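# Reorient the wooden corner block in the upturned palm

## Task

A corner-shaped wooden block rests loose on the palm of the robot's upturned right hand. Rotate it using this hand alone until its orientation in the hand matches the two goal images. The hand includes the wrist camera, its post and the arm's final link. The task fails if the block touches anything else or leaves the hand. To finish, the block must rest motionless for a moment in the palm or fingers, clear of the wrist, camera and post. The palm must face straight up. No hand motor may show "moving" or "overload" or be building toward a shutdown; a motor that was dead from the very first reading is ignored. Then declare completion.

## Robot and tools

Robot: an arm carrying a right hand with index, middle and ring fingers and a thumb, driven by 16 motors. Objects should not leave the table. Something may occasionally nudge a loose object.

Frames. Scene frame: origin on the table top directly under the arm base, +z up, +y to the left when facing +x. The state line reports the hand point as end_effector_position (m) and end_effector_quat_wxyz. The hand point sits in front of the palm, where thumb tip and index/middle tips meet in a pinch. Its own axes: +z runs along straight fingers toward the tips, +x runs across the palm away from the thumb, and +y points out of the palm face. The palm face is at y = -0.062 m. Straight-finger knuckles are at z = -0.017 m and the tips reach 0.139 m beyond that; bending moves tips toward +y. "Palm facing straight up" means hand +y along scene +z. A fixed mast on the palm side at the wrist can collide: x +0.05 to +0.10, z -0.16 to -0.11, up to y = +0.06 m. Fingertips have grippy rubber caps; the rest of the hand is slippery.

execute_actions: argument "actions" holds zero or one item; optional "pictures" (boolean) asks for camera images. An empty list returns the state with pictures and commands nothing. An item {"rows": [...], "steps": n} runs n control steps of 1/30 s each (n from 7 to 15, default 15). Each row is used for one step, and the final row repeats if there are fewer rows than steps. An item with only "steps" (up to 300) is a wait counted from the previous result, reply time included. A rejected call sends nothing.

Row: one flat list of 24 numbers, each in [-1, 1], in this order: dx, dy, dz, rx, ry, rz, index_mcp, index_abd, index_pip, index_dip, middle_mcp, middle_abd, middle_pip, middle_dip, ring_mcp, ring_abd, ring_pip, ring_dip, thumb_cmc, thumb_axl, thumb_mcp, thumb_ipl, current_limit, speed.

dx..rz are an offset, not a pose. They are measured in the hand point's own axes from its pose in the latest result that reports it. Before any such result, and for later calls within one reply, they are measured from wherever the robot is when the action begins. Each row is counted from that same base, not from the previous row. Scale: 1.0 = 0.6 m of travel or 180 degrees. rx, ry, rz form a single rotation vector. All-zero offsets are not a hold; they pull the hand back to the base pose. Per step, the command is clipped to 70 mm and 16 degrees from the measured pose. Position wins over orientation when both cannot be met. Moves often land a centimetre or more short, usually low. The elbow may sag, so re-aim at the pose you want to keep.

Finger numbers are absolute goal angles, scaled linearly between each hinge's stops. Each entry below lists degrees at +1, degrees at -1, and the value that gives straight. Toward -1 the effect is:
- index/middle/ring _mcp curls the finger at the knuckle toward the palm (-18, +128; +0.75).
- _abd swings the finger sideways away from the thumb (-60, +60; 0.00).
- _pip bends the middle joint (-29, +108; +0.58).
- _dip bends the end joint (-21, +117; +0.70).
- thumb_cmc brings the thumb from flat beside the palm round to in front of it (-20, +120; +0.71).
- thumb_axl rolls the thumb about its length (-27, +140; +0.68).
- thumb_mcp (-69, +109; +0.23) and thumb_ipl (-77, +108; +0.17) bend the thumb. With axl straight they bend it toward +z; at axl -0.40 they bend it the same way cmc toward -1 swings it.

current_limit maps -1..+1 to 0..550 mA per motor, never below 11 mA; it also caps hinge speed. speed gives set-point rate (speed+1)/2 × 5.9 rad/s, which keeps acting after the action ends. Initial values: +0.4 and -0.6. Last written values persist.

move: "target" is one 24-number row as above, with offsets from the same base. "speed" is path top speed in m/s, 0.002 to 0.5 (default 0.25); turning is limited to twice that in rad/s. Path length 0.5 to 10 s, and a path is cut off at 10 s. Finger values are sent at the start. Faster moves and targets deeper past a contact hit harder. The result adds a "move:" line with the ending (done, off_target, moving, held, fault), the limits that acted (paced = pose clipped; held = some steps blocked, after which motion may surge), and the distance to target.

wait: "seconds" 0 to 10; sends nothing new.
zoom_image: "camera" "cam_wrist", "region" [x0, y0, x1, y1] in pixels of its 616x616 image, with the origin at top-left; at most 504x504.
show_instructions: no arguments; shows the goal reference images.
finished_scene: "scene" = current scene number; this ends the scene irreversibly and grades it.

Timing: each action's result comes 7 steps early, and those steps run during your next reply. Thinking time lets the simulation run and costs time. Only results with nothing pending include a "Hand target" line.

Result lines, one entry per motor in row order:
- hand_goal: the goals as written; repeating them keeps a grip.
- hand_measured: actual positions; repeating these loosens a grip.
- hand_current_ma: positive means pushing toward -1.
- hand_state: moving, goal (within 0.02, at rest), blocked (at rest, off goal, pressing) or overload.
hand_current_limit and hand_speed are also reported. A motor at 495 mA or more accumulates seconds and counts back down below that; at 5 s it shuts down for 10 s, then returns to its goal. FAULT, HAND FAULT, MOTOR HOT (85 °C) and OVER-TEMPERATURE FAULT (100 °C; the arm drops) signal stops. After a hand fault, the remaining calls in that reply are skipped. Hand numbers sent while the arm is stopped are discarded.

Avoid: dropping the block, letting it touch the mast, wrist or camera, fast or deep presses, and sustained high finger currents.

Each tool is called after ">>>" as name([rows], argument=value, ...), one row to a line, values as JSON.

## Session

>>> show_instructions()

>>> execute_actions(actions=[])

Reference images for this scene: goal picture from the wrist camera place, goal picture looking into the palm.

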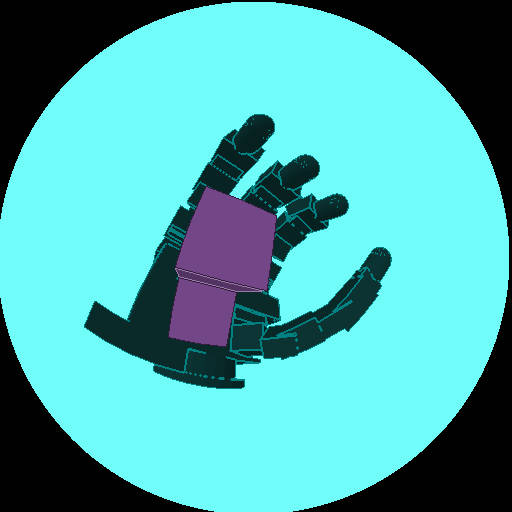

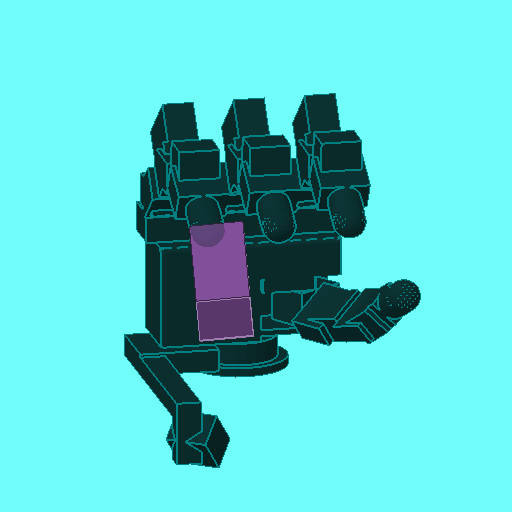

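Scene clock: 0.00 s of 4800.00 s.
end_effector_position=(+0.4980, -0.0111, +0.4743) hand_goal=(+0.046, +0.000, -0.008, +0.280, +0.046, +0.000, -0.008, +0.280, +0.046, +0.000, -0.008, +0.280, -0.104, +0.266, +0.032, -0.018) hand_measured=(+0.062, +0.000, -0.006, +0.282, +0.062, +0.000, -0.006, +0.282, +0.060, +0.000, -0.006, +0.282, -0.090, +0.270, +0.034, -0.016) hand_current_ma=(+85, +0, +13, +14, +90, +0, +15, +14, +81, +0, +15, +12, +76, +26, +14, +12) hand_state=(goal, goal, goal, goal, goal, goal, goal, goal, goal, goal, goal, goal, goal, goal, goal, goal) hand_current_limit=0.40 hand_speed=-0.60 end_effector_quat_wxyz=(+0.506, +0.499, +0.485, +0.509)
Joint positions: [0.061 1.127 0.614 0.544 0.057 0.015]
Joint velocities: [ 0.005  0.005 -0.017 -0.002  0.007  0.037]
Joint torques (N m, as the arm reports them, + toward a larger angle): no reading
Motor temperatures (°C, as the motors report them): [25 22 25 25 25 23]
Hand target: +0.500, -0.011, +0.493; +0.514, +0.490, +0.475, +0.519
camera_calibration (this result's frames):
cam_wrist: T_world_to_cam=[[-0.0240733, -0.788308, 0.61481, -0.256791], [-0.684405, -0.435279, -0.584912, 0.570623], [0.728704, -0.43486, -0.529044, 0.0135502], [0, 0, 0, 1]] pos_world=[0.374481, 0.0518417, 0.49881]

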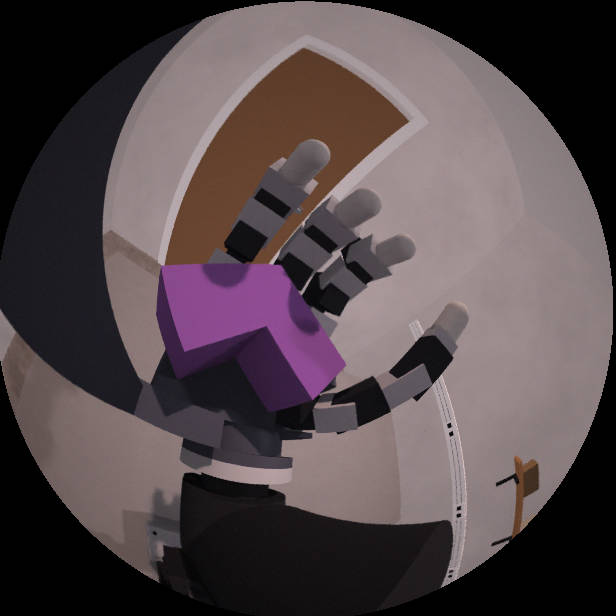

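>>> move(target=[0,0.032,0,-0.012,0,0, 0.4,0,-0.2,0.28, 0.4,0,-0.2,0.28, 0.2,0,-0.2,0.28, 0.9,-0.5,-0.5,-0.5, 0.4,-0.4])

>>> zoom_image(camera="cam_wrist", region=[130, 200, 430, 500])

Scene clock: 4.40 s of 4800.00 s.
end_effector_position=(+0.4980, -0.0111, +0.4743) hand_goal=(+0.400, +0.000, -0.200, +0.280, +0.400, +0.000, -0.200, +0.280, +0.200, +0.000, -0.200, +0.280, +0.900, -0.500, -0.500, -0.500) hand_measured=(+0.408, +0.000, -0.196, +0.282, +0.408, +0.000, -0.196, +0.282, +0.204, +0.000, -0.198, +0.282, +0.906, -0.498, -0.496, -0.498) hand_current_ma=(+39, +0, +18, +14, +41, +0, +20, +13, +26, +0, +15, +12, +26, +9, +25, +8) hand_state=(goal, goal, goal, goal, goal, goal, goal, goal, goal, goal, goal, goal, goal, goal, goal, goal) hand_current_limit=0.40 hand_speed=-0.40 end_effector_quat_wxyz=(+0.506, +0.499, +0.485, +0.509)
Joint positions: [0.061 1.127 0.614 0.544 0.057 0.015]
Joint velocities: [ 0.005  0.005 -0.002  0.007 -0.051 -0.051]
Joint torques (N m, as the arm reports them, + toward a larger angle): [ 0.3  -7.45 11.67  2.32 -0.06 -0.14]
Motor temperatures (°C, as the motors report them): [25 22 27 25 25 23]
Hand target: +0.497, -0.011, +0.493; +0.515, +0.489, +0.476, +0.519
Off the commanded pose: 0.019 m, 2 deg.
Kept back: nothing.
After step 90, 0.20 s passed at rest.
move: off_target
camera_calibration (this result's frames):
cam_wrist: T_world_to_cam=[[-0.0240733, -0.788308, 0.61481, -0.256791], [-0.684405, -0.435279, -0.584912, 0.570623], [0.728704, -0.43486, -0.529044, 0.0135502], [0, 0, 0, 1]] pos_world=[0.374481, 0.0518417, 0.49881]

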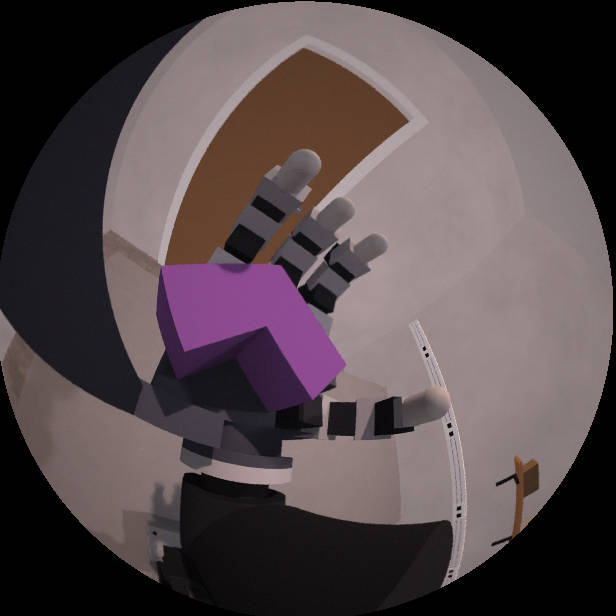

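Region (130, 200, 430, 500) of cam_wrist's 616x616 image, scaled by 1.680, with more detail than that image has.

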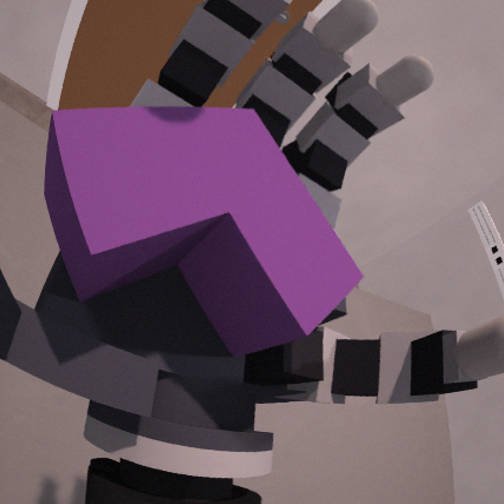

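>>> move(target=[0,0.032,0,-0.005,0,0.13, 0.2,0,-0.88,-0.6, 0.5,0,-0.3,0.28, 0.5,0,-0.3,0.28, 1.0,-0.45,-0.93,-0.75, 0.4,-0.6], speed=0.12)

Scene clock: 6.87 s of 4800.00 s.
end_effector_position=(+0.4936, -0.0145, +0.4530) hand_goal=(+0.200, +0.000, -0.880, -0.600, +0.500, +0.000, -0.300, +0.280, +0.500, +0.000, -0.300, +0.280, +1.000, -0.450, -0.930, -0.750) hand_measured=(+0.214, +0.000, -0.880, -0.598, +0.508, +0.000, -0.296, +0.282, +0.506, +0.000, -0.296, +0.282, +1.000, -0.452, -0.920, -0.748) hand_current_ma=(+77, +0, +3, +13, +42, +0, +24, +13, +38, +0, +17, +12, +0, -18, +68, +7) hand_state=(goal, goal, goal, goal, goal, goal, goal, goal, goal, goal, goal, goal, goal, goal, goal, goal) hand_current_limit=0.40 hand_speed=-0.60 end_effector_quat_wxyz=(+0.391, +0.599, +0.388, +0.581)
Joint positions: [0.149 1.101 0.614 0.468 0.154 0.406]
Joint velocities: [ 0.015 -0.015 -0.012 -0.012 -0.007 -0.051]
Joint torques (N m, as the arm reports them, + toward a larger angle): [ 1.13 -7.87 14.68  1.48  0.13 -0.1 ]
Motor temperatures (°C, as the motors report them): [25 22 28 25 25 23]
Hand target: +0.495, -0.011, +0.493; +0.395, +0.583, +0.370, +0.606
Off the commanded pose: 0.041 m, 4 deg.
Kept back: nothing.
move: off_target
camera_calibration (this result's frames):
cam_wrist: T_world_to_cam=[[-0.0101395, -0.961919, 0.273148, -0.101172], [-0.71362, -0.184388, -0.675831, 0.612911], [0.70046, -0.201776, -0.684574, 0.0917672], [0, 0, 0, 1]] pos_world=[0.37208, 0.0342103, 0.504681]

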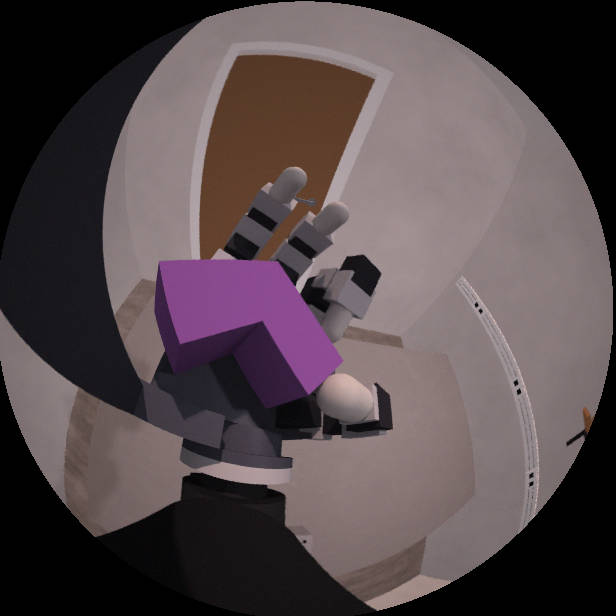

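>>> move(target=[0.015,0.035,0,-0.01,0,0.03, 0.2,-0.5,-0.88,-0.6, 0.5,0,-0.3,0.28, 0.5,0,-0.3,0.28, 0.82,-0.45,-0.95,-0.75, 0.4,-0.85], speed=0.12)

Scene clock: 8.57 s of 4800.00 s.
end_effector_position=(+0.4920, -0.0178, +0.4441) hand_goal=(+0.200, -0.500, -0.880, -0.600, +0.500, +0.000, -0.300, +0.280, +0.500, +0.000, -0.300, +0.280, +0.820, -0.450, -0.950, -0.750) hand_measured=(+0.214, -0.496, -0.880, -0.598, +0.508, +0.000, -0.296, +0.282, +0.506, +0.000, -0.296, +0.282, +0.832, -0.452, -0.948, -0.750) hand_current_ma=(+75, +17, +2, +12, +42, +0, +24, +13, +38, +0, +17, +12, +57, -14, +15, +3) hand_state=(goal, goal, goal, goal, goal, goal, goal, goal, goal, goal, goal, goal, goal, goal, goal, goal) hand_current_limit=0.40 hand_speed=-0.85 end_effector_quat_wxyz=(+0.371, +0.623, +0.362, +0.585)
Joint positions: [0.166 1.097 0.614 0.443 0.19  0.487]
Joint velocities: [-0.005 -0.005  0.002 -0.002 -0.037  0.007]
Joint torques (N m, as the arm reports them, + toward a larger angle): [ 1.09 -7.83 13.5   1.57  0.09 -0.12]
Motor temperatures (°C, as the motors report them): [25 23 28 25 25 23]
Hand target: +0.493, -0.014, +0.475; +0.373, +0.610, +0.350, +0.605
Off the commanded pose: 0.032 m, 3 deg.
Kept back: nothing.
move: off_target
camera_calibration (this result's frames):
cam_wrist: T_world_to_cam=[[-0.0264529, -0.979784, 0.198304, -0.0609531], [-0.729723, -0.116656, -0.673718, 0.613321], [0.683231, -0.162528, -0.711885, 0.107426], [0, 0, 0, 1]] pos_world=[0.372546, 0.0292863, 0.501767]

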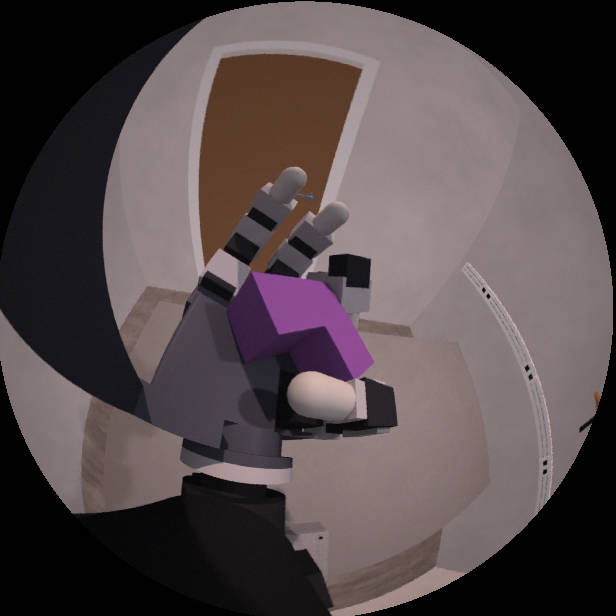

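It slid far toward the thumb side; level out now.

>>> move(target=[0.015,0.035,0,-0.01,0,-0.16, 0.2,-0.5,-0.88,-0.6, 0.5,0,-0.3,0.28, 0.5,0,-0.3,0.28, 0.82,-0.45,-0.95,-0.75, 0.4,-0.85], speed=0.15)

>>> zoom_image(camera="cam_wrist", region=[180, 200, 430, 450])

Scene clock: 10.97 s of 4800.00 s.
end_effector_position=(+0.4954, -0.0170, +0.4576) hand_goal=(+0.200, -0.500, -0.880, -0.600, +0.500, +0.000, -0.300, +0.280, +0.500, +0.000, -0.300, +0.280, +0.820, -0.450, -0.950, -0.750) hand_measured=(+0.214, -0.496, -0.880, -0.598, +0.508, +0.000, -0.296, +0.282, +0.506, +0.000, -0.296, +0.282, +0.830, -0.452, -0.948, -0.750) hand_current_ma=(+75, +14, +2, +12, +44, +0, +24, +13, +40, +0, +17, +12, +51, -14, +8, +2) hand_state=(goal, goal, goal, goal, goal, goal, goal, goal, goal, goal, goal, goal, goal, goal, goal, goal) hand_current_limit=0.40 hand_speed=-0.85 end_effector_quat_wxyz=(+0.501, +0.519, +0.504, +0.476)
Joint positions: [ 0.053  1.097  0.599  0.452  0.078 -0.009]
Joint velocities: [ 0.015 -0.024 -0.012 -0.022  0.007 -0.051]
Joint torques (N m, as the arm reports them, + toward a larger angle): [-0.32 -6.58  9.92  3.48 -0.17 -0.18]
Motor temperatures (°C, as the motors report them): [25 23 29 25 25 23]
Hand target: +0.493, -0.020, +0.467; +0.514, +0.508, +0.497, +0.480
Off the commanded pose: 0.010 m, 2 deg.
Kept back: nothing.
move: done
camera_calibration (this result's frames):
cam_wrist: T_world_to_cam=[[0.00179419, -0.770757, 0.637127, -0.274035], [-0.739817, -0.429687, -0.517726, 0.553276], [0.672806, -0.470428, -0.57099, 0.0503478], [0, 0, 0, 1]] pos_world=[0.37594, 0.0502061, 0.489789]

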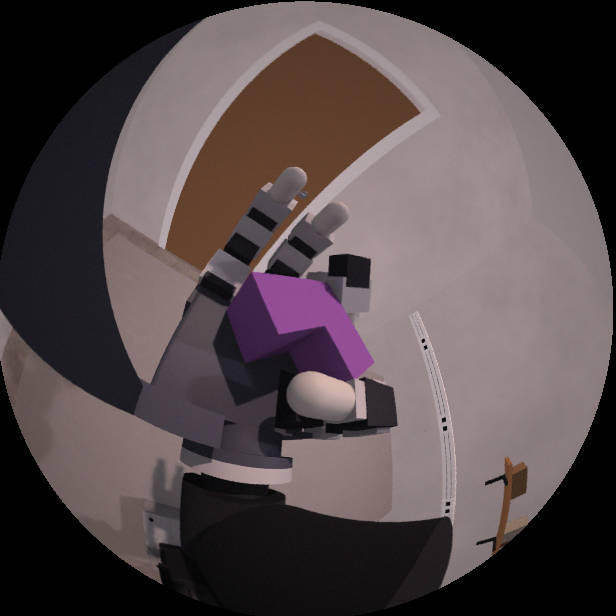

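Region (180, 200, 430, 450) of cam_wrist's 616x616 image, scaled by 2.016, with more detail than that image has.

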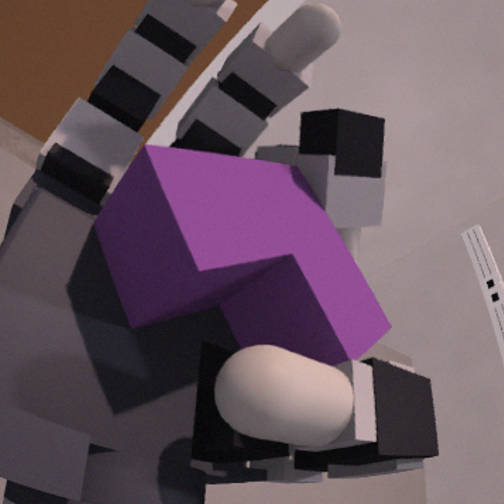

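>>> move(target=[0,0.016,0,-0.012,0,0, 0.2,-0.5,-0.88,-0.6, 0.2,0,-0.2,0.28, 0.2,0.2,-0.88,-0.6, 1.0,-0.45,0.23,0.17, 0.4,-0.4])

>>> move(target=[0,0.016,0,-0.012,0,0, 0.2,-0.5,-0.88,-0.6, 0.2,0,-0.2,0.28, 0.2,-0.1,-0.88,-0.6, 1.0,0.68,-0.3,0.17, 0.4,-0.4])

Scene clock: 13.90 s of 4800.00 s.
end_effector_position=(+0.4959, -0.0168, +0.4573) hand_goal=(+0.200, -0.500, -0.880, -0.600, +0.200, +0.000, -0.200, +0.280, +0.200, +0.200, -0.880, -0.600, +1.000, -0.450, +0.230, +0.170) hand_measured=(+0.214, -0.496, -0.880, -0.598, +0.220, +0.000, -0.202, +0.282, +0.212, +0.196, -0.880, -0.598, +1.000, -0.452, +0.234, +0.170) hand_current_ma=(+75, +13, +2, +12, +111, +0, -11, +13, +76, -15, +3, +12, +0, -14, +25, -2) hand_state=(goal, goal, goal, goal, blocked, goal, goal, goal, goal, goal, goal, goal, goal, goal, goal, goal) hand_current_limit=0.40 hand_speed=-0.40 end_effector_quat_wxyz=(+0.502, +0.518, +0.505, +0.475)
Joint positions: [ 0.053  1.1    0.599  0.456  0.078 -0.011]
Joint velocities: [-0.015 -0.005 -0.017 -0.017 -0.037  0.022]
Joint torques (N m, as the arm reports them, + toward a larger angle): [ 0.35 -6.16 10.39  3.41 -0.08 -0.14]
Motor temperatures (°C, as the motors report them): [25 23 29 25 25 23]
Hand target: +0.496, -0.017, +0.467; +0.510, +0.509, +0.496, +0.485
Off the commanded pose: 0.010 m, 2 deg.
Kept back: nothing.
move: done
camera_calibration (this result's frames):
cam_wrist: T_world_to_cam=[[0.00122572, -0.769084, 0.639147, -0.274243], [-0.739227, -0.431134, -0.517366, 0.553088], [0.673456, -0.47184, -0.569056, 0.0487088], [0, 0, 0, 1]] pos_world=[0.37639, 0.0505216, 0.489148]

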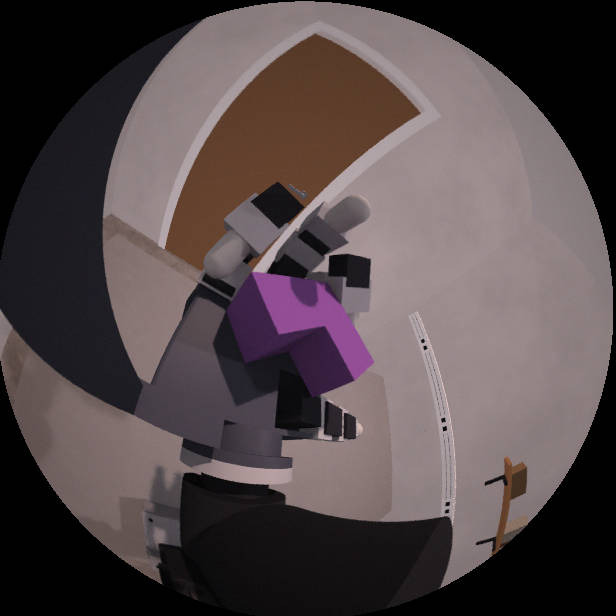

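Scene clock: 15.43 s of 4800.00 s.
end_effector_position=(+0.4964, -0.0168, +0.4568) hand_goal=(+0.200, -0.500, -0.880, -0.600, +0.200, +0.000, -0.200, +0.280, +0.200, -0.100, -0.880, -0.600, +1.000, +0.680, -0.300, +0.170) hand_measured=(+0.214, -0.496, -0.880, -0.598, +0.220, +0.000, -0.202, +0.282, +0.212, -0.096, -0.880, -0.598, +1.000, +0.682, -0.296, +0.170) hand_current_ma=(+75, +13, +2, +12, +111, +0, -11, +13, +76, +15, +3, +12, +0, +13, +31, -2) hand_state=(goal, goal, goal, goal, blocked, goal, goal, goal, goal, goal, goal, goal, goal, goal, goal, goal) hand_current_limit=0.40 hand_speed=-0.40 end_effector_quat_wxyz=(+0.502, +0.517, +0.504, +0.475)
Joint positions: [ 0.053  1.104  0.599  0.461  0.078 -0.011]
Joint velocities: [-0.005 -0.015 -0.012  0.022 -0.037 -0.007]
Joint torques (N m, as the arm reports them, + toward a larger angle): [ 0.32 -6.28 10.33  3.45 -0.07 -0.14]
Motor temperatures (°C, as the motors report them): [25 23 29 25 25 23]
Hand target: +0.496, -0.017, +0.467; +0.511, +0.508, +0.496, +0.485
Off the commanded pose: 0.010 m, 2 deg.
Kept back: nothing.
move: done
camera_calibration (this result's frames):
cam_wrist: T_world_to_cam=[[0.000494388, -0.769112, 0.639114, -0.27354], [-0.738635, -0.431111, -0.51823, 0.553352], [0.674106, -0.471815, -0.568306, 0.0474093], [0, 0, 0, 1]] pos_world=[0.376901, 0.0505416, 0.48853]

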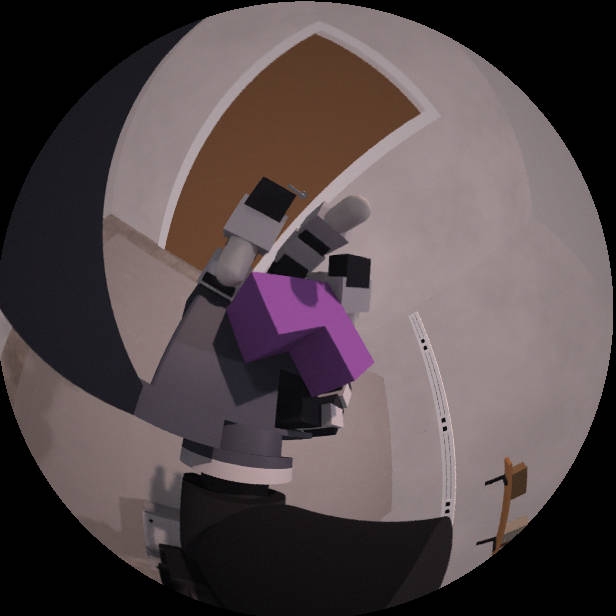

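>>> move(target=[0,0.016,0,-0.012,0,0, 0.3,0,-0.2,0.28, 0.2,0,-0.2,0.28, 0.2,-0.15,-0.88,-0.6, 0.35,0.68,-0.3,0.17, 0.4,-0.7])

Scene clock: 17.13 s of 4800.00 s.
end_effector_position=(+0.4970, -0.0167, +0.4561) hand_goal=(+0.300, +0.000, -0.200, +0.280, +0.200, +0.000, -0.200, +0.280, +0.200, -0.150, -0.880, -0.600, +0.350, +0.680, -0.300, +0.170) hand_measured=(+0.306, -0.004, -0.202, +0.276, +0.220, +0.000, -0.202, +0.282, +0.212, -0.146, -0.880, -0.598, +0.372, +0.682, -0.300, +0.170) hand_current_ma=(+36, -17, -12, -19, +111, +0, -11, +13, +76, +15, +3, +12, +118, +14, +0, -2) hand_state=(goal, goal, goal, goal, blocked, goal, goal, goal, goal, goal, goal, goal, blocked, goal, goal, goal) hand_current_limit=0.40 hand_speed=-0.70 end_effector_quat_wxyz=(+0.502, +0.517, +0.504, +0.476)
Joint positions: [ 0.053  1.107  0.599  0.465  0.078 -0.011]
Joint velocities: [-0.015 -0.015  0.007 -0.002 -0.095 -0.066]
Joint torques (N m, as the arm reports them, + toward a larger angle): [ 0.34 -6.15 10.48  3.47 -0.08 -0.14]
Motor temperatures (°C, as the motors report them): [25 23 29 25 25 23]
Hand target: +0.497, -0.017, +0.466; +0.511, +0.508, +0.496, +0.485
Off the commanded pose: 0.010 m, 2 deg.
Kept back: nothing.
move: done
camera_calibration (this result's frames):
cam_wrist: T_world_to_cam=[[0.000250618, -0.769121, 0.639103, -0.272964], [-0.738437, -0.431103, -0.518517, 0.553489], [0.674322, -0.471807, -0.568056, 0.0464087], [0, 0, 0, 1]] pos_world=[0.377491, 0.0505646, 0.487808]

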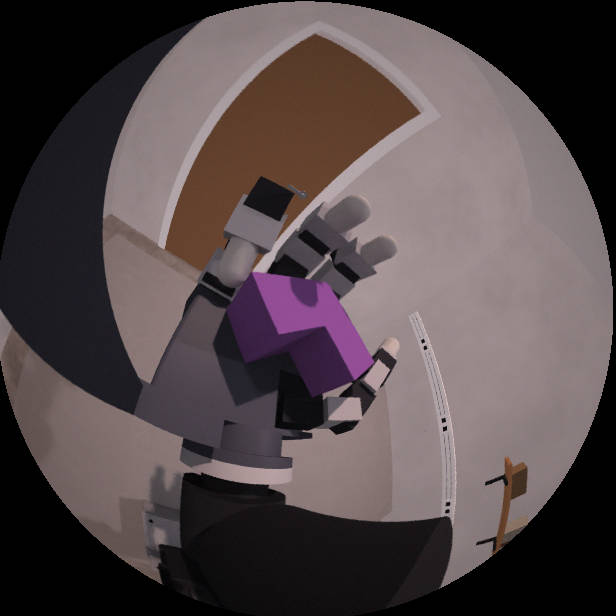

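>>> move(target=[0,0.018,0,-0.012,0,0, 0.3,0,-0.2,0.28, 0.2,0,-0.2,0.28, 0.2,-0.15,-0.88,-0.6, 0.0,0.68,-0.3,0.17, 0.4,-0.8])

Scene clock: 18.37 s of 4800.00 s.
end_effector_position=(+0.4972, -0.0167, +0.4558) hand_goal=(+0.300, +0.000, -0.200, +0.280, +0.200, +0.000, -0.200, +0.280, +0.200, -0.150, -0.880, -0.600, +0.000, +0.680, -0.300, +0.170) hand_measured=(+0.306, -0.004, -0.202, +0.276, +0.220, +0.000, -0.202, +0.282, +0.212, -0.146, -0.880, -0.598, +0.024, +0.682, -0.302, +0.170) hand_current_ma=(+36, -17, -12, -19, +111, +0, -11, +13, +76, +15, +3, +12, +125, +14, -8, -2) hand_state=(goal, goal, goal, goal, blocked, goal, goal, goal, goal, goal, goal, goal, blocked, goal, goal, goal) hand_current_limit=0.40 hand_speed=-0.80 end_effector_quat_wxyz=(+0.502, +0.517, +0.505, +0.475)
Joint positions: [ 0.053  1.108  0.599  0.465  0.078 -0.011]
Joint velocities: [-0.015 -0.015  0.017 -0.022  0.007  0.095]
Joint torques (N m, as the arm reports them, + toward a larger angle): [ 0.36 -6.24 10.66  3.47 -0.07 -0.13]
Motor temperatures (°C, as the motors report them): [25 23 29 25 25 23]
Hand target: +0.497, -0.017, +0.467; +0.511, +0.508, +0.495, +0.485
Off the commanded pose: 0.011 m, 2 deg.
Kept back: nothing.
move: off_target
camera_calibration (this result's frames):
cam_wrist: T_world_to_cam=[[0.000738162, -0.769103, 0.639125, -0.272979], [-0.738832, -0.431119, -0.517942, 0.553383], [0.673889, -0.471824, -0.568556, 0.0465176], [0, 0, 0, 1]] pos_world=[0.377711, 0.0505732, 0.487535]

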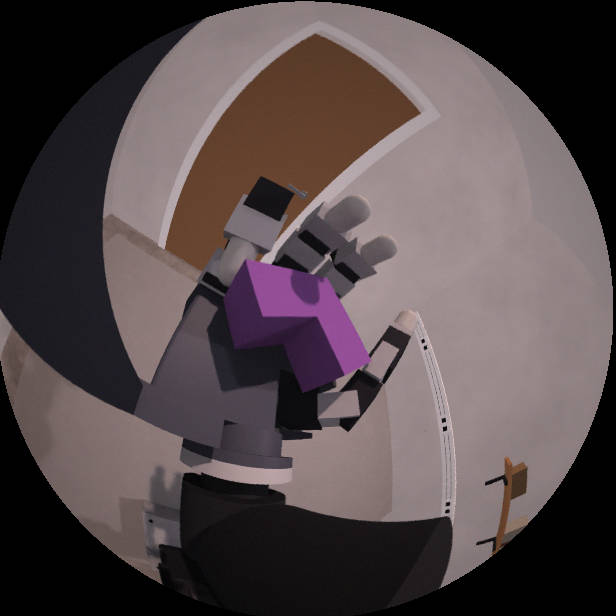

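>>> move(target=[0,0.018,0,-0.012,0,0, 0.3,0,-0.2,0.28, 0.2,0,-0.2,0.28, 0.2,-0.15,-0.88,-0.6, -0.35,0.68,-0.3,0.17, 0.4,-0.8])

Scene clock: 19.60 s of 4800.00 s.
end_effector_position=(+0.4975, -0.0167, +0.4552) hand_goal=(+0.300, +0.000, -0.200, +0.280, +0.200, +0.000, -0.200, +0.280, +0.200, -0.150, -0.880, -0.600, -0.350, +0.680, -0.300, +0.170) hand_measured=(+0.306, -0.004, -0.202, +0.276, +0.220, +0.000, -0.202, +0.282, +0.212, -0.130, -0.880, -0.606, -0.174, +0.686, -0.296, +0.170) hand_current_ma=(+36, -16, -12, -19, +111, +0, -11, +13, +76, +85, -2, -30, +383, +39, +29, -2) hand_state=(goal, goal, goal, goal, blocked, goal, goal, goal, goal, goal, goal, goal, blocked, goal, goal, goal) hand_current_limit=0.40 hand_speed=-0.80 end_effector_quat_wxyz=(+0.501, +0.518, +0.505, +0.475)
Joint positions: [ 0.053  1.109  0.599  0.465  0.078 -0.011]
Joint velocities: [ 0.005 -0.005 -0.002 -0.002  0.037  0.007]
Joint torques (N m, as the arm reports them, + toward a larger angle): [ 0.37 -6.18 10.57  3.46 -0.07 -0.12]
Motor temperatures (°C, as the motors report them): [25 23 29 25 25 23]
Hand target: +0.498, -0.017, +0.466; +0.511, +0.508, +0.496, +0.485
Off the commanded pose: 0.011 m, 2 deg.
Kept back: nothing.
move: off_target
camera_calibration (this result's frames):
cam_wrist: T_world_to_cam=[[0.00146951, -0.769075, 0.639157, -0.273001], [-0.739424, -0.431142, -0.517077, 0.553224], [0.673239, -0.471848, -0.569306, 0.046681], [0, 0, 0, 1]] pos_world=[0.378041, 0.0505861, 0.487126]

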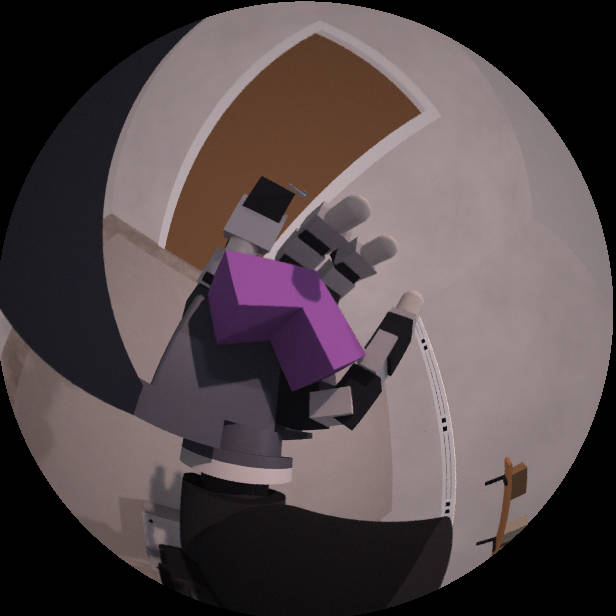

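>>> move(target=[0,0.018,0,-0.012,0,0, 0.2,0,-0.2,0.28, 0.1,0,-0.2,0.28, 0.0,0,-0.1,0.28, 0.9,-0.55,-0.3,0.17, 0.4,-0.4])

>>> move(target=[0,0.018,0,-0.012,0,0, 0.2,0,-0.2,0.28, 0.1,0,-0.2,0.28, 0.0,0,-0.1,0.28, 0.9,-0.55,-0.95,-0.75, 0.4,-0.4])

Scene clock: 21.77 s of 4800.00 s.
end_effector_position=(+0.4978, -0.0167, +0.4547) hand_goal=(+0.200, +0.000, -0.200, +0.280, +0.100, +0.000, -0.200, +0.280, +0.000, +0.000, -0.100, +0.280, +0.900, -0.550, -0.300, +0.170) hand_measured=(+0.220, -0.004, -0.202, +0.276, +0.118, +0.000, -0.202, +0.282, +0.010, -0.002, -0.104, +0.276, +0.908, -0.548, -0.298, +0.170) hand_current_ma=(+106, -16, -10, -18, +100, +0, -11, +13, +64, -13, -20, -18, +46, +10, +19, -2) hand_state=(goal, goal, goal, goal, goal, goal, goal, goal, goal, goal, goal, goal, goal, goal, goal, goal) hand_current_limit=0.40 hand_speed=-0.40 end_effector_quat_wxyz=(+0.501, +0.518, +0.505, +0.475)
Joint positions: [ 0.053  1.11   0.599  0.465  0.078 -0.011]
Joint velocities: [-0.024 -0.005  0.007 -0.007 -0.007 -0.007]
Joint torques (N m, as the arm reports them, + toward a larger angle): [ 0.32 -6.2  10.53  3.41 -0.07 -0.15]
Motor temperatures (°C, as the motors report them): [25 23 30 25 25 23]
Hand target: +0.498, -0.016, +0.466; +0.511, +0.508, +0.496, +0.484
Off the commanded pose: 0.011 m, 2 deg.
Kept back: nothing.
move: off_target
camera_calibration (this result's frames):
cam_wrist: T_world_to_cam=[[0.00220089, -0.769046, 0.639189, -0.273024], [-0.740014, -0.431165, -0.516212, 0.553065], [0.672587, -0.471873, -0.570054, 0.0468441], [0, 0, 0, 1]] pos_world=[0.37837, 0.050599, 0.486716]

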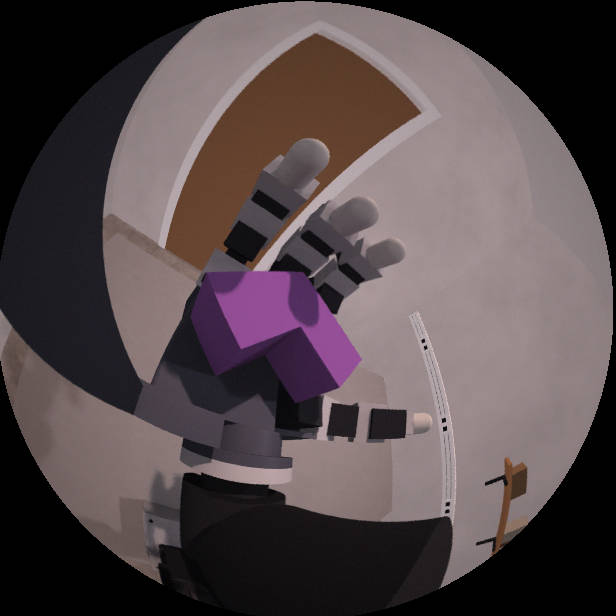

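Scene clock: 23.23 s of 4800.00 s.
end_effector_position=(+0.4980, -0.0167, +0.4543) hand_goal=(+0.200, +0.000, -0.200, +0.280, +0.100, +0.000, -0.200, +0.280, +0.000, +0.000, -0.100, +0.280, +0.900, -0.550, -0.950, -0.750) hand_measured=(+0.220, -0.004, -0.202, +0.276, +0.118, +0.000, -0.202, +0.282, +0.010, -0.002, -0.104, +0.276, +0.908, -0.550, -0.950, -0.748) hand_current_ma=(+106, -16, -10, -18, +100, +0, -11, +13, +64, -13, -20, -18, +42, +5, +3, +7) hand_state=(goal, goal, goal, goal, goal, goal, goal, goal, goal, goal, goal, goal, goal, goal, goal, goal) hand_current_limit=0.40 hand_speed=-0.40 end_effector_quat_wxyz=(+0.501, +0.518, +0.505, +0.475)
Joint positions: [ 0.053  1.111  0.599  0.465  0.078 -0.011]
Joint velocities: [-0.005  0.005  0.007  0.002 -0.022 -0.007]
Joint torques (N m, as the arm reports them, + toward a larger angle): [ 0.34 -6.18 10.52  3.43 -0.08 -0.11]
Motor temperatures (°C, as the motors report them): [25 23 30 25 25 23]
Hand target: +0.498, -0.016, +0.465; +0.511, +0.508, +0.496, +0.484
Off the commanded pose: 0.011 m, 2 deg.
Kept back: nothing.
move: off_target
camera_calibration (this result's frames):
cam_wrist: T_world_to_cam=[[0.0026885, -0.769028, 0.63921, -0.273038], [-0.740408, -0.431181, -0.515636, 0.552959], [0.672153, -0.471889, -0.570553, 0.0469529], [0, 0, 0, 1]] pos_world=[0.378589, 0.0506076, 0.486443]

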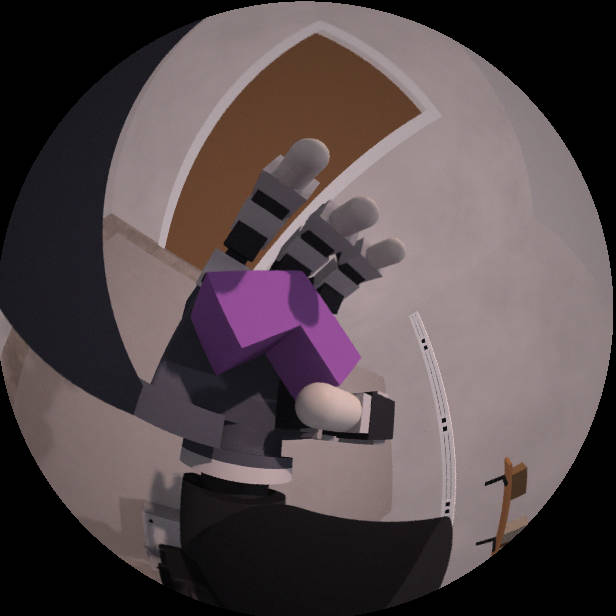

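>>> move(target=[0,0.019,0,-0.014,0,0, 0.5,0,-0.3,0.28, 0.3,0,-0.2,0.28, 0.0,0,-0.1,0.28, 0.85,-0.1,-0.95,-0.7, 0.4,-0.8])

Scene clock: 24.80 s of 4800.00 s.
end_effector_position=(+0.4985, -0.0167, +0.4544) hand_goal=(+0.500, +0.000, -0.300, +0.280, +0.300, +0.000, -0.200, +0.280, +0.000, +0.000, -0.100, +0.280, +0.850, -0.100, -0.950, -0.700) hand_measured=(+0.508, -0.004, -0.296, +0.276, +0.308, +0.000, -0.202, +0.282, +0.010, -0.002, -0.104, +0.276, +0.830, -0.156, -0.946, -0.704) hand_current_ma=(+42, -16, +16, -18, +47, +0, -11, +13, +64, -13, -20, -18, -102, -350, +29, -28) hand_state=(goal, goal, goal, goal, goal, goal, goal, goal, goal, goal, goal, goal, goal, blocked, goal, goal) hand_current_limit=0.40 hand_speed=-0.80 end_effector_quat_wxyz=(+0.502, +0.517, +0.504, +0.476)
Joint positions: [ 0.053  1.116  0.599  0.475  0.078 -0.011]
Joint velocities: [-0.005 -0.005 -0.002  0.002  0.037 -0.007]
Joint torques (N m, as the arm reports them, + toward a larger angle): [ 0.37 -6.34 10.52  3.48 -0.09 -0.11]
Motor temperatures (°C, as the motors report them): [25 23 30 25 25 23]
Hand target: +0.498, -0.016, +0.466; +0.512, +0.507, +0.495, +0.485
Off the commanded pose: 0.011 m, 2 deg.
Kept back: nothing.
move: off_target
camera_calibration (this result's frames):
cam_wrist: T_world_to_cam=[[-0.000480664, -0.76915, 0.639069, -0.271454], [-0.737844, -0.43108, -0.51938, 0.553847], [0.674971, -0.471783, -0.567305, 0.0437883], [0, 0, 0, 1]] pos_world=[0.378966, 0.0506223, 0.485976]

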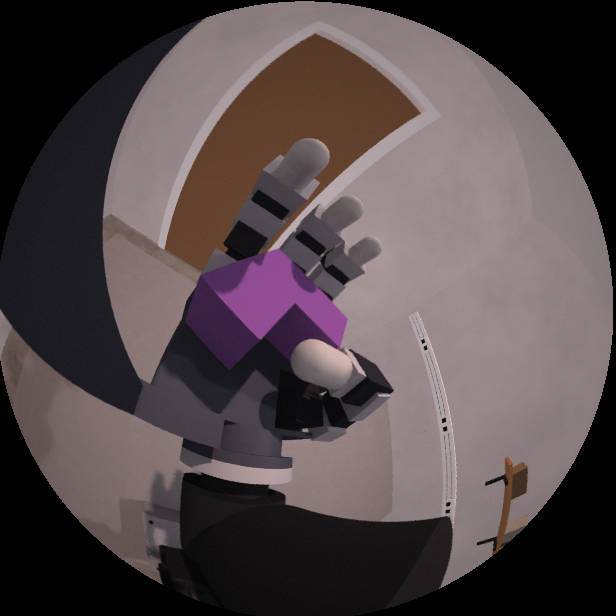

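>>> move(target=[0,0.019,0,-0.013,0,0, 0.6,0,-0.3,0.28, 0.35,0,-0.2,0.28, -0.2,0,-0.0,0.28, 0.6,0.02,-0.9,-0.5, 0.4,-0.8])

Scene clock: 25.87 s of 4800.00 s.
end_effector_position=(+0.4988, -0.0167, +0.4544) hand_goal=(+0.600, +0.000, -0.300, +0.280, +0.350, +0.000, -0.200, +0.280, -0.200, +0.000, +0.000, +0.280, +0.600, +0.020, -0.900, -0.500) hand_measured=(+0.608, -0.004, -0.296, +0.276, +0.360, +0.000, -0.202, +0.282, -0.180, -0.002, -0.004, +0.276, +0.668, -0.032, -0.874, -0.500) hand_current_ma=(+45, -16, +16, -17, +58, +0, -11, +13, +119, -13, -21, -18, +353, -320, +175, +4) hand_state=(goal, goal, goal, goal, goal, goal, goal, goal, blocked, goal, goal, goal, blocked, blocked, blocked, goal) hand_current_limit=0.40 hand_speed=-0.80 end_effector_quat_wxyz=(+0.503, +0.517, +0.504, +0.476)
Joint positions: [ 0.053  1.118  0.599  0.478  0.078 -0.011]
Joint velocities: [-0.005  0.005 -0.012 -0.027  0.007 -0.051]
Joint torques (N m, as the arm reports them, + toward a larger angle): [ 0.32 -6.34 10.56  3.47 -0.08 -0.1 ]
Motor temperatures (°C, as the motors report them): [25 23 30 25 25 23]
Hand target: +0.499, -0.016, +0.466; +0.512, +0.507, +0.494, +0.486
Off the commanded pose: 0.011 m, 2 deg.
Kept back: nothing.
move: off_target
camera_calibration (this result's frames):
cam_wrist: T_world_to_cam=[[-0.00145565, -0.769187, 0.639022, -0.270906], [-0.737052, -0.431049, -0.52053, 0.554121], [0.675835, -0.47175, -0.566303, 0.0427207], [0, 0, 0, 1]] pos_world=[0.379149, 0.0506295, 0.485744]

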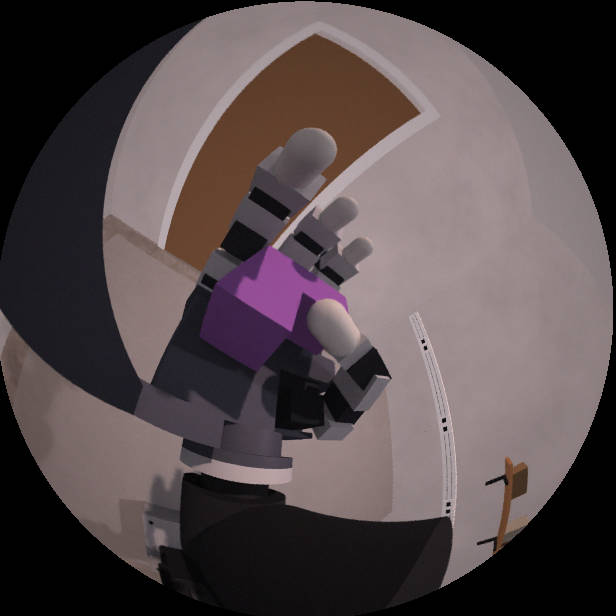

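>>> move(target=[0,0.019,0,-0.013,0,0, 0.3,0,-0.3,0.28, 0.2,0,-0.2,0.28, 0.1,0,-0.0,0.28, 0.8,-0.48,-0.93,-0.6, 0.4,-0.6])

>>> move(target=[0,0.019,0,-0.013,0,0, 0.3,0,-0.3,0.28, 0.2,0,-0.2,0.28, 0.1,0,-0.0,0.28, 0.28,-0.48,-0.93,-0.62, 0.4,-0.6])

>>> move(target=[0,0.019,0,-0.013,0,0, 0.3,0,-0.3,0.28, 0.2,0,-0.2,0.28, 0.1,0,-0.0,0.28, 0.28,-0.22,-0.93,-0.62, 0.4,-0.75])

Scene clock: 27.13 s of 4800.00 s.
end_effector_position=(+0.4991, -0.0167, +0.4542) hand_goal=(+0.300, +0.000, -0.300, +0.280, +0.200, +0.000, -0.200, +0.280, +0.100, +0.000, +0.000, +0.280, +0.800, -0.480, -0.930, -0.600) hand_measured=(+0.320, -0.004, -0.298, +0.276, +0.222, +0.000, -0.202, +0.282, +0.104, -0.002, -0.002, +0.278, +0.800, -0.478, -0.930, -0.600) hand_current_ma=(+113, -16, +14, -16, +119, +0, -10, +13, +28, -13, -13, -16, -4, +13, -1, +3) hand_state=(blocked, goal, goal, goal, blocked, goal, goal, goal, goal, goal, goal, goal, goal, goal, goal, goal) hand_current_limit=0.40 hand_speed=-0.60 end_effector_quat_wxyz=(+0.503, +0.516, +0.503, +0.477)
Joint positions: [ 0.053  1.12   0.599  0.482  0.078 -0.011]
Joint velocities: [-0.005  0.005  0.007  0.002  0.066  0.022]
Joint torques (N m, as the arm reports them, + toward a larger angle): [ 0.32 -6.28 10.54  3.46 -0.08 -0.1 ]
Motor temperatures (°C, as the motors report them): [25 23 30 25 25 23]
Hand target: +0.499, -0.016, +0.466; +0.513, +0.506, +0.494, +0.486
Off the commanded pose: 0.012 m, 2 deg.
Kept back: nothing.
move: off_target
camera_calibration (this result's frames):
cam_wrist: T_world_to_cam=[[-0.00243056, -0.769225, 0.638974, -0.270299], [-0.736257, -0.431018, -0.521679, 0.554398], [0.676697, -0.471717, -0.5653, 0.0415591], [0, 0, 0, 1]] pos_world=[0.3794, 0.0506393, 0.485425]

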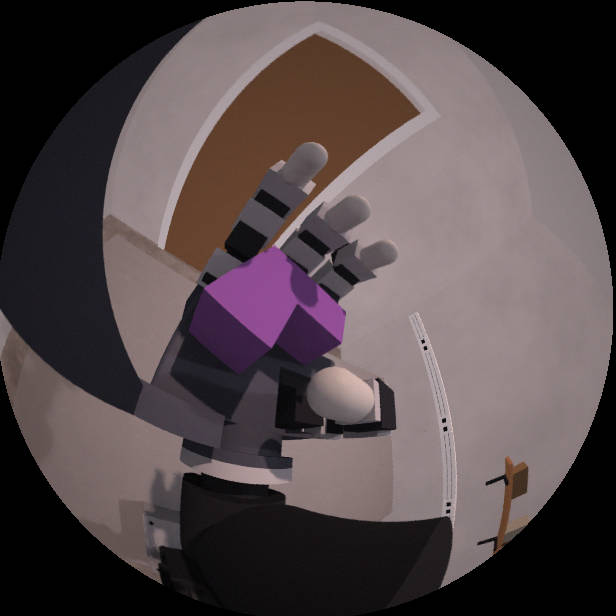

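Scene clock: 27.97 s of 4800.00 s.
end_effector_position=(+0.4994, -0.0166, +0.4540) hand_goal=(+0.300, +0.000, -0.300, +0.280, +0.200, +0.000, -0.200, +0.280, +0.100, +0.000, +0.000, +0.280, +0.280, -0.480, -0.930, -0.620) hand_measured=(+0.320, -0.004, -0.298, +0.276, +0.222, +0.000, -0.202, +0.282, +0.104, -0.002, -0.002, +0.278, +0.282, -0.478, -0.932, -0.620) hand_current_ma=(+113, -16, +14, -16, +119, +0, -10, +13, +28, -13, -13, -16, +8, +13, -18, +3) hand_state=(blocked, goal, goal, goal, blocked, goal, goal, goal, goal, goal, goal, goal, goal, goal, goal, goal) hand_current_limit=0.40 hand_speed=-0.60 end_effector_quat_wxyz=(+0.503, +0.516, +0.503, +0.477)
Joint positions: [ 0.053  1.123  0.599  0.485  0.078 -0.011]
Joint velocities: [-0.005 -0.015 -0.002 -0.007 -0.081 -0.066]
Joint torques (N m, as the arm reports them, + toward a larger angle): [ 0.33 -6.33 10.52  3.44 -0.08 -0.09]
Motor temperatures (°C, as the motors report them): [25 23 30 25 25 23]
Hand target: +0.499, -0.016, +0.465; +0.513, +0.506, +0.494, +0.487
Off the commanded pose: 0.012 m, 2 deg.
Kept back: nothing.
move: off_target
camera_calibration (this result's frames):
cam_wrist: T_world_to_cam=[[-0.00316169, -0.769253, 0.638937, -0.269755], [-0.735661, -0.430995, -0.522539, 0.554613], [0.677343, -0.471693, -0.564546, 0.0405469], [0, 0, 0, 1]] pos_world=[0.37969, 0.0506506, 0.485054]

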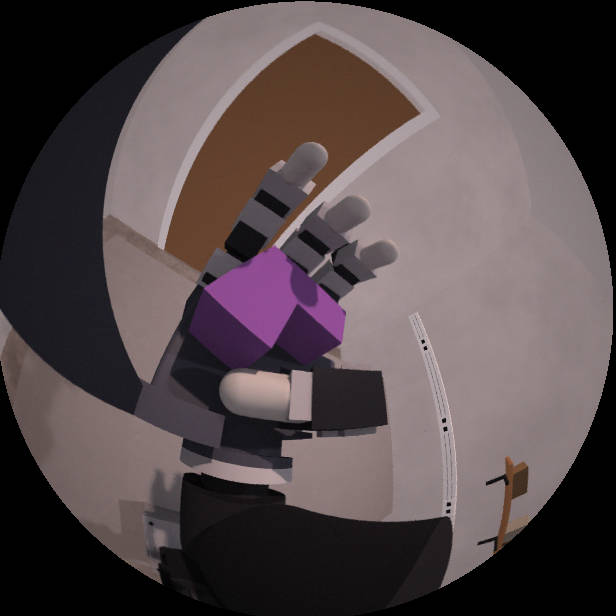

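Scene clock: 28.67 s of 4800.00 s.
end_effector_position=(+0.4997, -0.0166, +0.4537) hand_goal=(+0.300, +0.000, -0.300, +0.280, +0.200, +0.000, -0.200, +0.280, +0.100, +0.000, +0.000, +0.280, +0.280, -0.220, -0.930, -0.620) hand_measured=(+0.320, -0.004, -0.298, +0.276, +0.222, +0.002, -0.202, +0.282, +0.104, -0.002, -0.002, +0.278, +0.282, -0.268, -0.932, -0.620) hand_current_ma=(+112, -16, +14, -16, +119, +6, -10, +13, +28, -13, -13, -16, +14, -293, -8, +3) hand_state=(blocked, goal, goal, goal, blocked, goal, goal, goal, goal, goal, goal, goal, goal, blocked, goal, goal) hand_current_limit=0.40 hand_speed=-0.75 end_effector_quat_wxyz=(+0.503, +0.516, +0.503, +0.477)
Joint positions: [ 0.053  1.125  0.599  0.488  0.078 -0.011]
Joint velocities: [ 0.005 -0.005  0.007  0.002  0.007  0.007]
Joint torques (N m, as the arm reports them, + toward a larger angle): [ 0.27 -6.36 10.48  3.26 -0.08 -0.08]
Motor temperatures (°C, as the motors report them): [25 23 30 25 25 23]
Hand target: +0.500, -0.016, +0.465; +0.513, +0.506, +0.493, +0.487
Off the commanded pose: 0.012 m, 2 deg.
Kept back: nothing.
move: off_target
camera_calibration (this result's frames):
cam_wrist: T_world_to_cam=[[-0.00364909, -0.769271, 0.638912, -0.269276], [-0.735262, -0.430979, -0.523113, 0.554765], [0.677773, -0.471676, -0.564043, 0.039684], [0, 0, 0, 1]] pos_world=[0.380019, 0.0506635, 0.484632]

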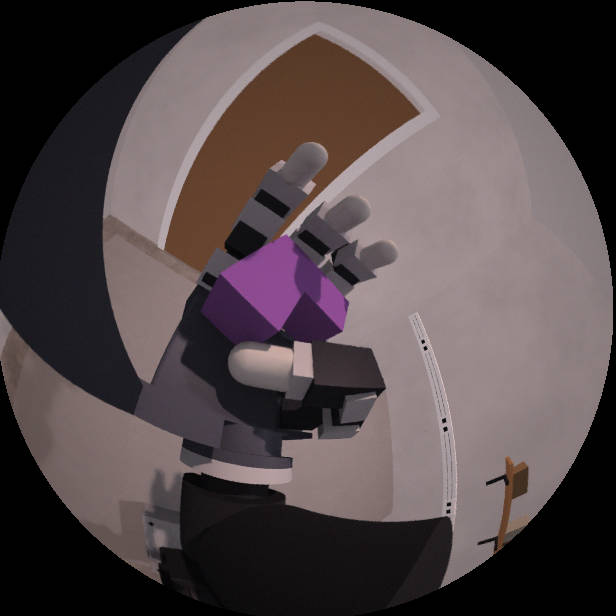

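>>> move(target=[0,0.019,0,0.1,0,0, 0.2,0,-0.3,0.28, 0.2,0,-0.3,0.28, 0.1,0,-0.2,0.28, 0.3,-0.15,-0.93,-0.35, 0.4,-0.9], speed=0.12)

Scene clock: 30.63 s of 4800.00 s.
end_effector_position=(+0.4932, -0.0193, +0.4160) hand_goal=(+0.200, +0.000, -0.300, +0.280, +0.200, +0.000, -0.300, +0.280, +0.100, +0.000, -0.200, +0.280, +0.300, -0.150, -0.930, -0.350) hand_measured=(+0.220, -0.004, -0.298, +0.276, +0.236, +0.006, -0.296, +0.282, +0.106, -0.002, -0.196, +0.278, +0.302, -0.254, -0.936, -0.352) hand_current_ma=(+111, -16, +14, -16, +197, +26, +18, +13, +38, -13, +22, -16, +7, -385, -36, -18) hand_state=(blocked, goal, goal, goal, blocked, goal, goal, goal, goal, goal, goal, goal, goal, blocked, goal, goal) hand_current_limit=0.40 hand_speed=-0.90 end_effector_quat_wxyz=(+0.399, +0.601, +0.588, +0.367)
Joint positions: [ 0.053  0.983  0.688 -0.131  0.084  0.005]
Joint velocities: [-0.005 -0.005 -0.022 -0.012 -0.022  0.051]
Joint torques (N m, as the arm reports them, + toward a larger angle): [ 1.09 -6.85 16.19  1.53  0.15  0.07]
Motor temperatures (°C, as the motors report them): [25 23 31 25 25 23]
Hand target: +0.497, -0.016, +0.465; +0.417, +0.589, +0.570, +0.393
Off the commanded pose: 0.050 m, 4 deg.
Kept back: nothing.
move: off_target
camera_calibration (this result's frames):
cam_wrist: T_world_to_cam=[[0.231377, -0.770428, 0.594058, -0.344578], [-0.88241, -0.42332, -0.205313, 0.469665], [0.409655, -0.476698, -0.77778, 0.242711], [0, 0, 0, 1]] pos_world=[0.394737, 0.0490457, 0.489903]

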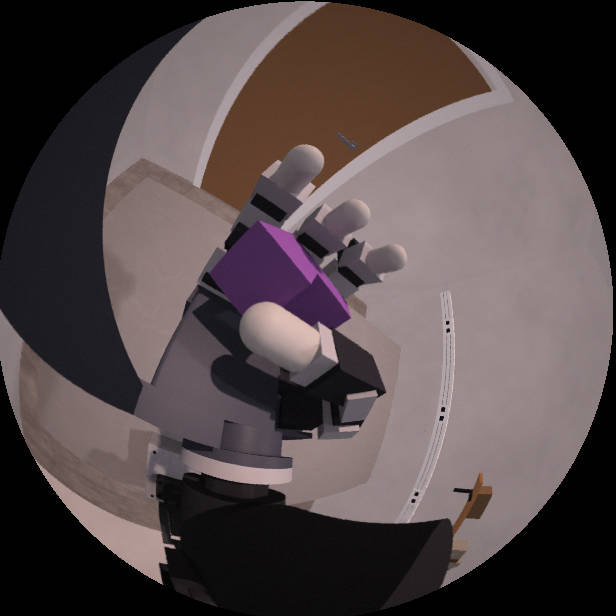

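>>> move(target=[0,0.04,0,-0.015,0,0, 0.3,0,-0.4,0.28, 0.35,0,-0.4,0.28, 0.3,0,-0.4,0.28, 0.3,-0.05,-0.9,-0.15, 0.4,-0.9], speed=0.12)

Scene clock: 32.23 s of 4800.00 s.
end_effector_position=(+0.4958, -0.0192, +0.4103) hand_goal=(+0.300, +0.000, -0.400, +0.280, +0.350, +0.000, -0.400, +0.280, +0.300, +0.000, -0.400, +0.280, +0.300, -0.050, -0.900, -0.150) hand_measured=(+0.308, -0.004, -0.396, +0.276, +0.392, +0.006, -0.390, +0.282, +0.306, -0.002, -0.394, +0.278, +0.308, -0.150, -0.902, -0.158) hand_current_ma=(+43, -16, +24, -16, +227, +26, +50, +13, +40, -13, +27, -16, +42, -385, -10, -54) hand_state=(goal, goal, goal, goal, blocked, goal, goal, goal, goal, goal, goal, goal, goal, blocked, goal, goal) hand_current_limit=0.40 hand_speed=-0.90 end_effector_quat_wxyz=(+0.396, +0.603, +0.590, +0.363)
Joint positions: [ 0.053  0.995  0.688 -0.131  0.084  0.006]
Joint velocities: [-0.005 -0.005 -0.007  0.022 -0.051  0.022]
Joint torques (N m, as the arm reports them, + toward a larger angle): [ 0.35 -5.86 13.35  3.13 -0.01 -0.09]
Motor temperatures (°C, as the motors report them): [25 23 31 25 25 23]
Hand target: +0.502, -0.019, +0.437; +0.413, +0.591, +0.579, +0.380
Off the commanded pose: 0.029 m, 3 deg.
Kept back: nothing.
move: off_target
camera_calibration (this result's frames):
cam_wrist: T_world_to_cam=[[0.238478, -0.770391, 0.591292, -0.344089], [-0.88491, -0.423209, -0.194498, 0.467619], [0.400079, -0.476856, -0.782652, 0.243938], [0, 0, 0, 1]] pos_world=[0.398264, 0.0491409, 0.485326]

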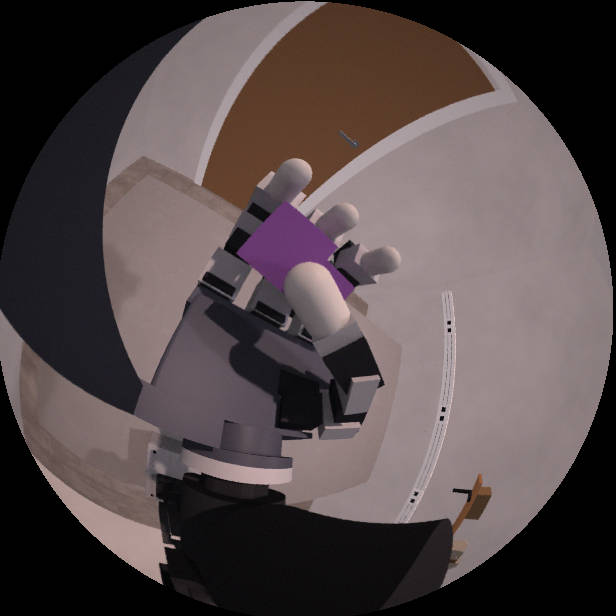

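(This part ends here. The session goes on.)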